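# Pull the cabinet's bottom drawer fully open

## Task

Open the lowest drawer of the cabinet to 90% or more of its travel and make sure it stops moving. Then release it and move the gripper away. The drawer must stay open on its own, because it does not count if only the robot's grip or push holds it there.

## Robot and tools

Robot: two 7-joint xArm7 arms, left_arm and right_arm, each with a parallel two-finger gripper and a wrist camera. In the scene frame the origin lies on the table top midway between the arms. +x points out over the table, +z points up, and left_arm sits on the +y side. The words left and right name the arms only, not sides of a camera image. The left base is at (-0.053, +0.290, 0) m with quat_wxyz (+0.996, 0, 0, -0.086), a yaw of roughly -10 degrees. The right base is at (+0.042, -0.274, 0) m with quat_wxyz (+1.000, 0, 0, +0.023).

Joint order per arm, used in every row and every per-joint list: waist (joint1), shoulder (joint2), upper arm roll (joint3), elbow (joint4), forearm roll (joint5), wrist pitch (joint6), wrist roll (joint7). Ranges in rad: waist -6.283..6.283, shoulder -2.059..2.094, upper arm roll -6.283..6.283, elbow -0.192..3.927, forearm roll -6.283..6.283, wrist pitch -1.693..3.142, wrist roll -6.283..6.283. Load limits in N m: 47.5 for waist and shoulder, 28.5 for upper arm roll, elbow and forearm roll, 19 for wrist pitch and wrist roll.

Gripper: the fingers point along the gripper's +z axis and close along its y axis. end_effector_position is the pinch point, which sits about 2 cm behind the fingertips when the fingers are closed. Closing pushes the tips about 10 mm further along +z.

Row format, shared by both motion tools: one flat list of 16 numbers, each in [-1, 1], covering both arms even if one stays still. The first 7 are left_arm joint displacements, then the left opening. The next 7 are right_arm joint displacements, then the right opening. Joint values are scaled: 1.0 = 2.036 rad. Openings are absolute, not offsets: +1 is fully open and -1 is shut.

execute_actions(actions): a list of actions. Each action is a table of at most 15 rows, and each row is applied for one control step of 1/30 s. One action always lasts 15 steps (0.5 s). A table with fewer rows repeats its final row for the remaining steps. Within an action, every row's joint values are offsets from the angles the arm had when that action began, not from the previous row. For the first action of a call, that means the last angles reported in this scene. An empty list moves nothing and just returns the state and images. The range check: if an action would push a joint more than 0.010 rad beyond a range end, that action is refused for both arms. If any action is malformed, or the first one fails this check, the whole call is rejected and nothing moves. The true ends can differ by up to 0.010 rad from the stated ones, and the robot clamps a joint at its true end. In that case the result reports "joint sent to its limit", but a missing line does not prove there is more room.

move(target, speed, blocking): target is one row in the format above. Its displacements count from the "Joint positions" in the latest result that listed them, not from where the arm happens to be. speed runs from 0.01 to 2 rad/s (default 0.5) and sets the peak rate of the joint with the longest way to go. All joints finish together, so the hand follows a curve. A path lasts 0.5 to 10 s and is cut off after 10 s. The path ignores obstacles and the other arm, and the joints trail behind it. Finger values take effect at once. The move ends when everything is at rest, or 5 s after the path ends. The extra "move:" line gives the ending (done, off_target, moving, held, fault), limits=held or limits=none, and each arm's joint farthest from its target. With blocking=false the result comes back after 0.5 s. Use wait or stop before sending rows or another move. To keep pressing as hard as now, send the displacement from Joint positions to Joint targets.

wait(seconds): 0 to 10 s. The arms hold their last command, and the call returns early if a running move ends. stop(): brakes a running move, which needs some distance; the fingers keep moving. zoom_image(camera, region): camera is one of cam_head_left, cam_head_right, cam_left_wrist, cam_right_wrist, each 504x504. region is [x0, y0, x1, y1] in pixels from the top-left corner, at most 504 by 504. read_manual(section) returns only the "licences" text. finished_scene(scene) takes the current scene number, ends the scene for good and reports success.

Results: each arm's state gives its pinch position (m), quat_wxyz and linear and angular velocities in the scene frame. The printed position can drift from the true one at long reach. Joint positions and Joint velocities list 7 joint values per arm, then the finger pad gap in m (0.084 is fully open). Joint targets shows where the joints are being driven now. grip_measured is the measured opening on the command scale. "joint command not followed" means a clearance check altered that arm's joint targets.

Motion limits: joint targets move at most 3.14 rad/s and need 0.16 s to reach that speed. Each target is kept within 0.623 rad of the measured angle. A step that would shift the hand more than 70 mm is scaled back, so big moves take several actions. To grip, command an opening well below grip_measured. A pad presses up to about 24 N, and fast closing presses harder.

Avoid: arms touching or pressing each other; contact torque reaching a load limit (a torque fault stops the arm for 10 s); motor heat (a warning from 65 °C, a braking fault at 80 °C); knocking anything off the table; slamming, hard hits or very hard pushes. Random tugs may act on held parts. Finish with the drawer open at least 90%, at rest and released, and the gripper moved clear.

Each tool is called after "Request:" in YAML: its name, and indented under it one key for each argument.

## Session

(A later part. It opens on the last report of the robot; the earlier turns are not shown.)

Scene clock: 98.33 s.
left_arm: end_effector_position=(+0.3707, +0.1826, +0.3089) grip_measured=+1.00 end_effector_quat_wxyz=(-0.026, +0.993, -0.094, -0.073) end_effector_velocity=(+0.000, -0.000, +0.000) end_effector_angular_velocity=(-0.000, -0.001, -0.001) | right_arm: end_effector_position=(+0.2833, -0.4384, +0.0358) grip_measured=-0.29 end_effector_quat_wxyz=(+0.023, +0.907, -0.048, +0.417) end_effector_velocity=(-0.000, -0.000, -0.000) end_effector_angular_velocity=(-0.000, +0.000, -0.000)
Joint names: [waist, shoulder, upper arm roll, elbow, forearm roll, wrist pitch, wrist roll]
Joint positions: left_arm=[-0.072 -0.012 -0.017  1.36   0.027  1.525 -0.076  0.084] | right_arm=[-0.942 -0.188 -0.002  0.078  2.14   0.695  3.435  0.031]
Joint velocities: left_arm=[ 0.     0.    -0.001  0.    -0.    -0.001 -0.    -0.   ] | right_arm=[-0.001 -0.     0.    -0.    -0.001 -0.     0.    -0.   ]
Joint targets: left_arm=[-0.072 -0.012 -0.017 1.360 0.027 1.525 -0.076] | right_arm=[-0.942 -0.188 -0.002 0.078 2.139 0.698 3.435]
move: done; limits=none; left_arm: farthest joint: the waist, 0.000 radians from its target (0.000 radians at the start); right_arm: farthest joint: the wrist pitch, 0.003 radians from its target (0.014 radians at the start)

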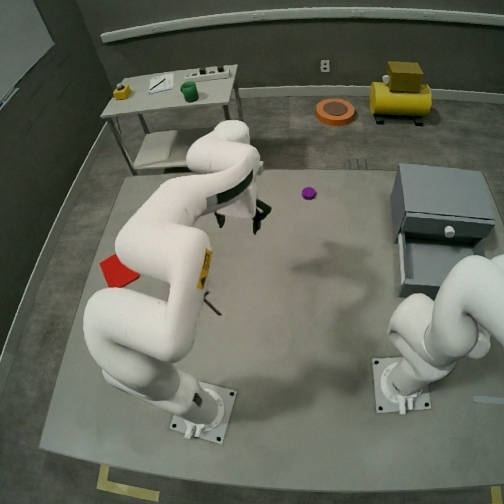

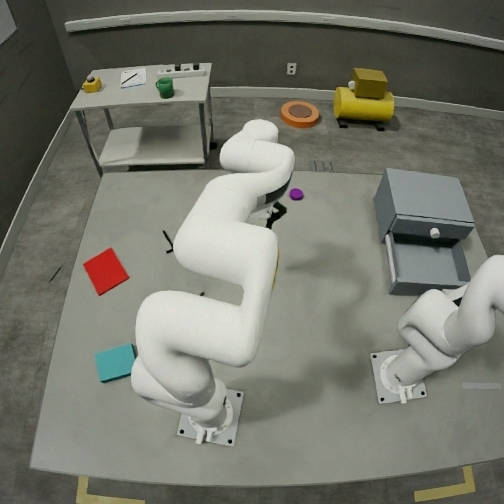

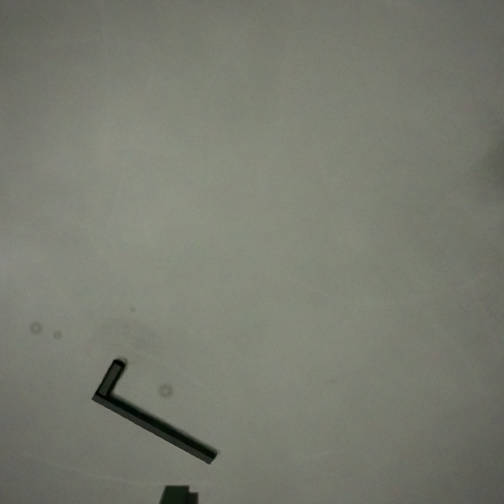

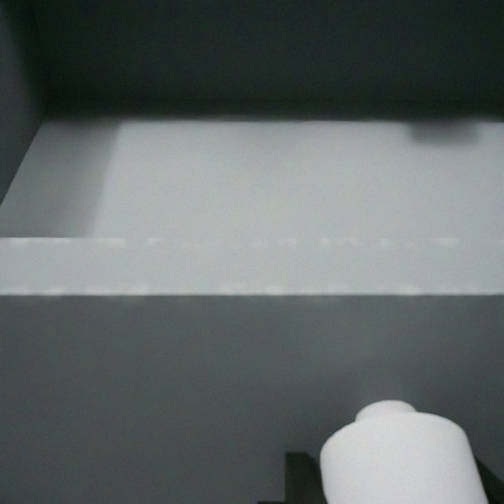

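Request:
execute_actions:
  actions:
    - [[0,0,0,0,0,0,0,1,0,0,0,0,0,0,0,-0.3],[0,0,0,0,0,0,0,1,0,0,0,0,0,0,0,-0.2],[0,0,0,0,0,0,0,1,0,0,0,0,0,0,0,0],[0,0,0,0,0,0,0,1,0,0,0,0,0,0,0,1]]

Request:
move:
  target: [0,0,0,0,0,0,0,1,0,-0.196,0,-0.049,-0.147,-0.074,0.1,1]
  speed: 0.6

Scene clock: 108.70 s.
left_arm: end_effector_position=(+0.3707, +0.1826, +0.3089) grip_measured=+1.00 end_effector_quat_wxyz=(-0.026, +0.993, -0.094, -0.073) end_effector_velocity=(-0.000, -0.000, -0.000) end_effector_angular_velocity=(+0.000, +0.001, -0.001) | right_arm: end_effector_position=(+0.2839, -0.4384, +0.0362) grip_measured=+1.00 end_effector_quat_wxyz=(+0.023, +0.907, -0.047, +0.418) end_effector_velocity=(-0.004, +0.000, -0.003) end_effector_angular_velocity=(+0.006, +0.013, -0.007)
Joint names: [waist, shoulder, upper arm roll, elbow, forearm roll, wrist pitch, wrist roll]
Joint positions: left_arm=[-0.072 -0.012 -0.017  1.36   0.027  1.525 -0.076  0.084] | right_arm=[-0.942 -0.188 -0.002  0.079  2.139  0.696  3.435  0.084]
Joint velocities: left_arm=[ 0.     0.001 -0.001  0.     0.     0.     0.     0.   ] | right_arm=[-0.002  0.005 -0.003 -0.003  0.    -0.009 -0.     0.   ]
Joint targets: left_arm=[-0.072 -0.012 -0.017 1.360 0.027 1.525 -0.076] | right_arm=[-0.942 -0.188 -0.002 0.078 2.140 0.695 3.435]

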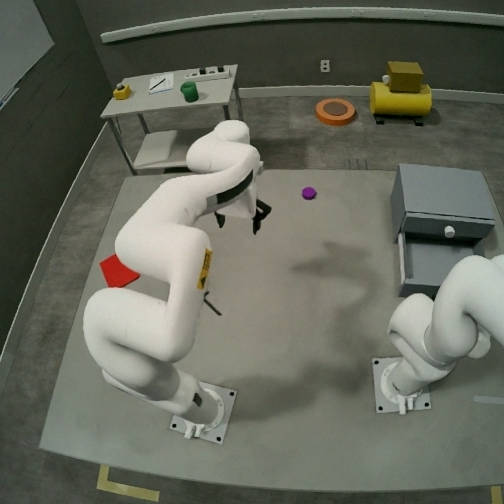

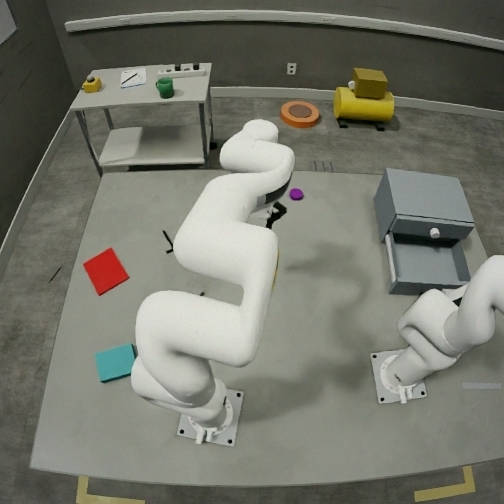

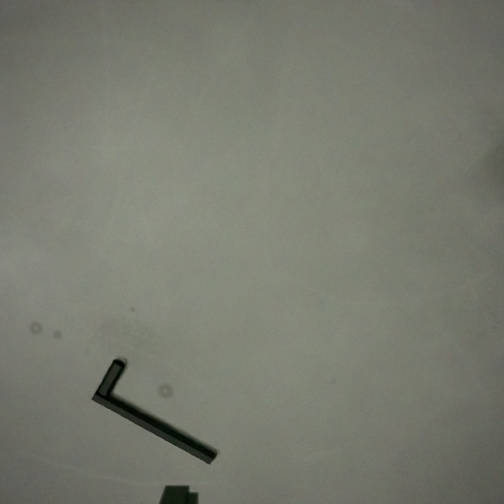

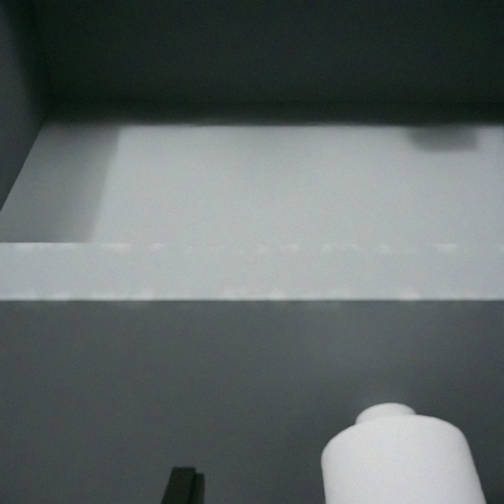

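Scene clock: 109.70 s.
left_arm: end_effector_position=(+0.3707, +0.1826, +0.3089) grip_measured=+1.00 end_effector_quat_wxyz=(-0.026, +0.993, -0.094, -0.073) end_effector_velocity=(+0.000, +0.000, +0.000) end_effector_angular_velocity=(-0.000, -0.001, +0.001) | right_arm: end_effector_position=(+0.2778, -0.4437, +0.0598) grip_measured=+1.00 end_effector_quat_wxyz=(+0.046, +0.908, -0.011, +0.417) end_effector_velocity=(+0.000, +0.000, +0.000) end_effector_angular_velocity=(-0.000, -0.001, +0.001)
Joint names: [waist, shoulder, upper arm roll, elbow, forearm roll, wrist pitch, wrist roll]
Joint positions: left_arm=[-0.072 -0.012 -0.017  1.36   0.027  1.525 -0.076  0.084] | right_arm=[-0.942 -0.364 -0.002  0.035  2.008  0.63   3.524  0.084]
Joint velocities: left_arm=[-0.    -0.001  0.001  0.     0.    -0.    -0.     0.   ] | right_arm=[ 0.001 -0.001 -0.    -0.    -0.     0.     0.    -0.   ]
Joint targets: left_arm=[-0.072 -0.012 -0.017 1.360 0.027 1.525 -0.076] | right_arm=[-0.942 -0.364 -0.002 0.035 2.008 0.630 3.524]
move: held (right_arm); limits=held; held on 17 of 30 steps (right_arm), including the last (right_arm); left_arm: farthest joint: the waist, 0.000 radians from its target (0.000 radians at the start); right_arm: farthest joint: the shoulder, 0.223 radians from its target (0.399 radians at the start)
joint command not followed: on one or more control steps a check withheld the commanded joint targets of the right arm, and it was not sent them on those steps. On the call's last step the targets were still withheld.
cause: the commanded joint targets would bring two parts of the arm too close to each other (the joints along the arm from the shoulder to the forearm roll lie between them); next, command targets that bring no two parts of the arm closer together.

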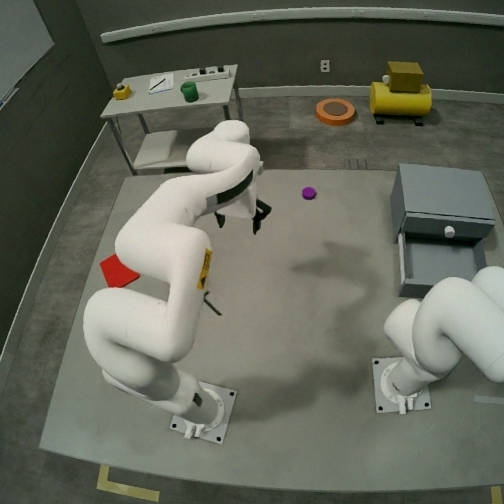

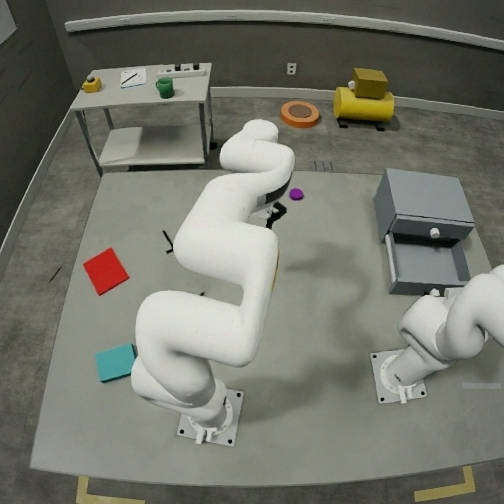

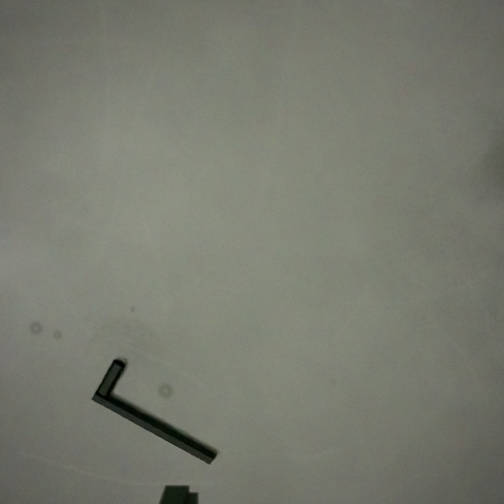

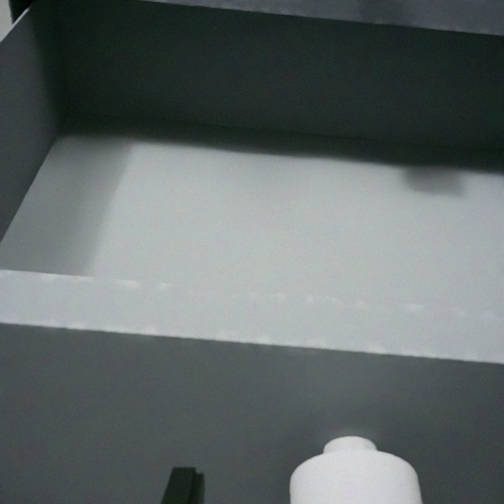

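Request:
move:
  target: [0,0,0,0,0,0,0,1,-0.04,0,0,0,0,-0.05,0,1]
  speed: 0.3

Request:
move:
  target: [0,0,0,0,0,0,0,1,-0.45,-0.05,0,0.12,0,0,0,1]
  speed: 1.0

Scene clock: 117.47 s.
left_arm: end_effector_position=(+0.3707, +0.1826, +0.3089) grip_measured=+1.00 end_effector_quat_wxyz=(-0.026, +0.993, -0.094, -0.073) end_effector_velocity=(-0.000, -0.001, +0.000) end_effector_angular_velocity=(-0.001, -0.001, -0.002) | right_arm: end_effector_position=(+0.2402, -0.4694, +0.0486) grip_measured=+1.00 end_effector_quat_wxyz=(+0.077, +0.924, -0.058, +0.371) end_effector_velocity=(-0.001, -0.000, -0.000) end_effector_angular_velocity=(+0.001, +0.001, -0.002)
Joint names: [waist, shoulder, upper arm roll, elbow, forearm roll, wrist pitch, wrist roll]
Joint positions: left_arm=[-0.072 -0.012 -0.017  1.36   0.027  1.525 -0.076  0.084] | right_arm=[-1.023 -0.364 -0.002  0.035  2.008  0.528  3.524  0.084]
Joint velocities: left_arm=[-0.    -0.001 -0.001 -0.    -0.    -0.001  0.001  0.   ] | right_arm=[-0.001  0.001 -0.001 -0.     0.    -0.001  0.     0.   ]
Joint targets: left_arm=[-0.072 -0.012 -0.017 1.360 0.027 1.525 -0.076] | right_arm=[-1.023 -0.364 -0.002 0.035 2.008 0.528 3.524]
move: done; limits=none; left_arm: farthest joint: the waist, 0.000 radians from its target (0.000 radians at the start); right_arm: farthest joint: the waist, 0.000 radians from its target (0.082 radians at the start)

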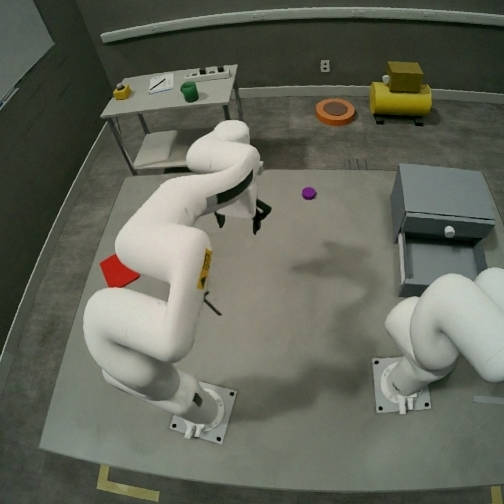

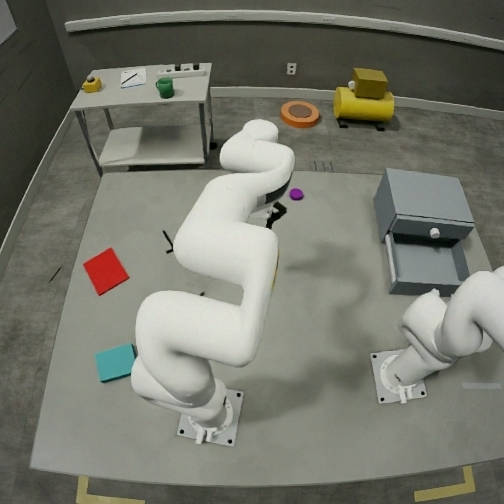

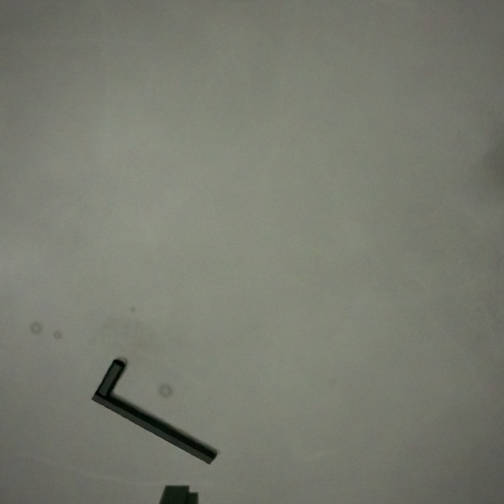

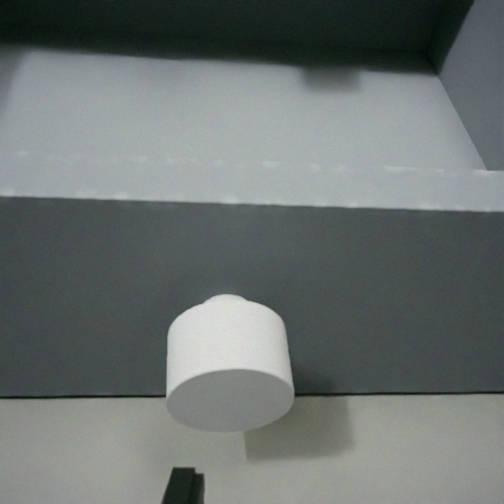

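Scene clock: 118.90 s.
left_arm: end_effector_position=(+0.3707, +0.1826, +0.3089) grip_measured=+1.00 end_effector_quat_wxyz=(-0.026, +0.993, -0.094, -0.073) end_effector_velocity=(+0.000, +0.000, +0.000) end_effector_angular_velocity=(-0.000, -0.001, +0.003) | right_arm: end_effector_position=(-0.0308, -0.6682, +0.1825) grip_measured=+1.00 end_effector_quat_wxyz=(+0.386, +0.769, -0.392, +0.326) end_effector_velocity=(-0.003, -0.001, +0.002) end_effector_angular_velocity=(-0.005, +0.001, -0.006)
Joint names: [waist, shoulder, upper arm roll, elbow, forearm roll, wrist pitch, wrist roll]
Joint positions: left_arm=[-0.072 -0.012 -0.017  1.36   0.027  1.525 -0.076  0.084] | right_arm=[-1.938 -0.465 -0.001  0.279  2.008  0.528  3.524  0.084]
Joint velocities: left_arm=[ 0.    -0.     0.001  0.001 -0.     0.    -0.002  0.   ] | right_arm=[-0.004 -0.002 -0.002  0.003 -0.    -0.001  0.    -0.   ]
Joint targets: left_arm=[-0.072 -0.012 -0.017 1.360 0.027 1.525 -0.076] | right_arm=[-1.939 -0.465 -0.002 0.279 2.008 0.528 3.524]
move: done; limits=none; left_arm: farthest joint: the waist, 0.000 radians from its target (0.000 radians at the start); right_arm: farthest joint: the waist, 0.001 radians from its target (0.916 radians at the start)

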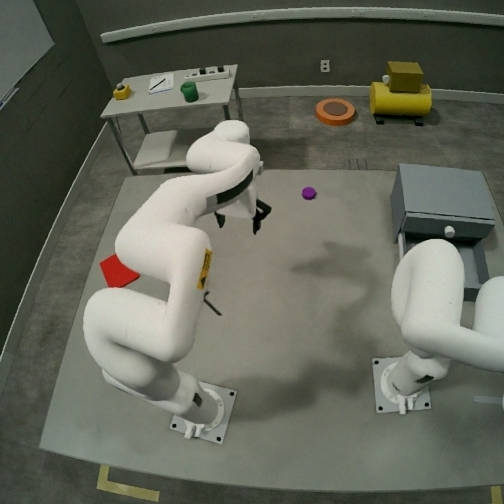

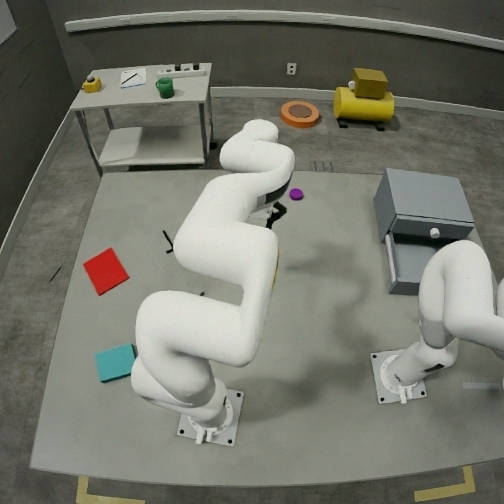

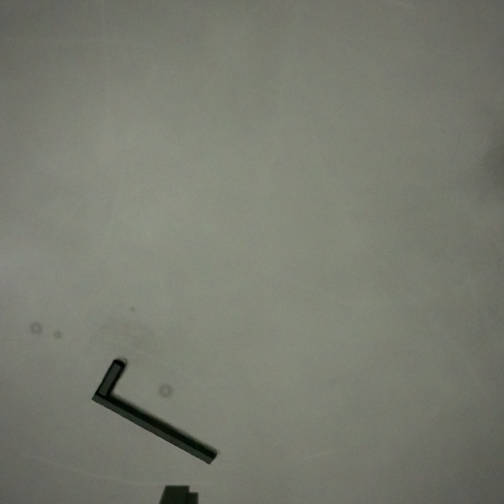

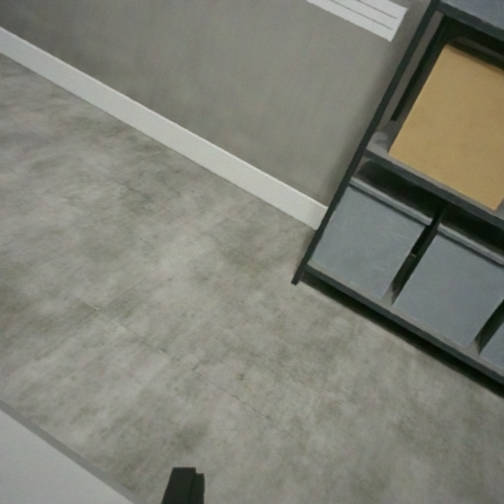

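The drawer is still open and the arm is clear of it.

Request:
finished_scene:
  scene: 2

The scene is finished: the task was done.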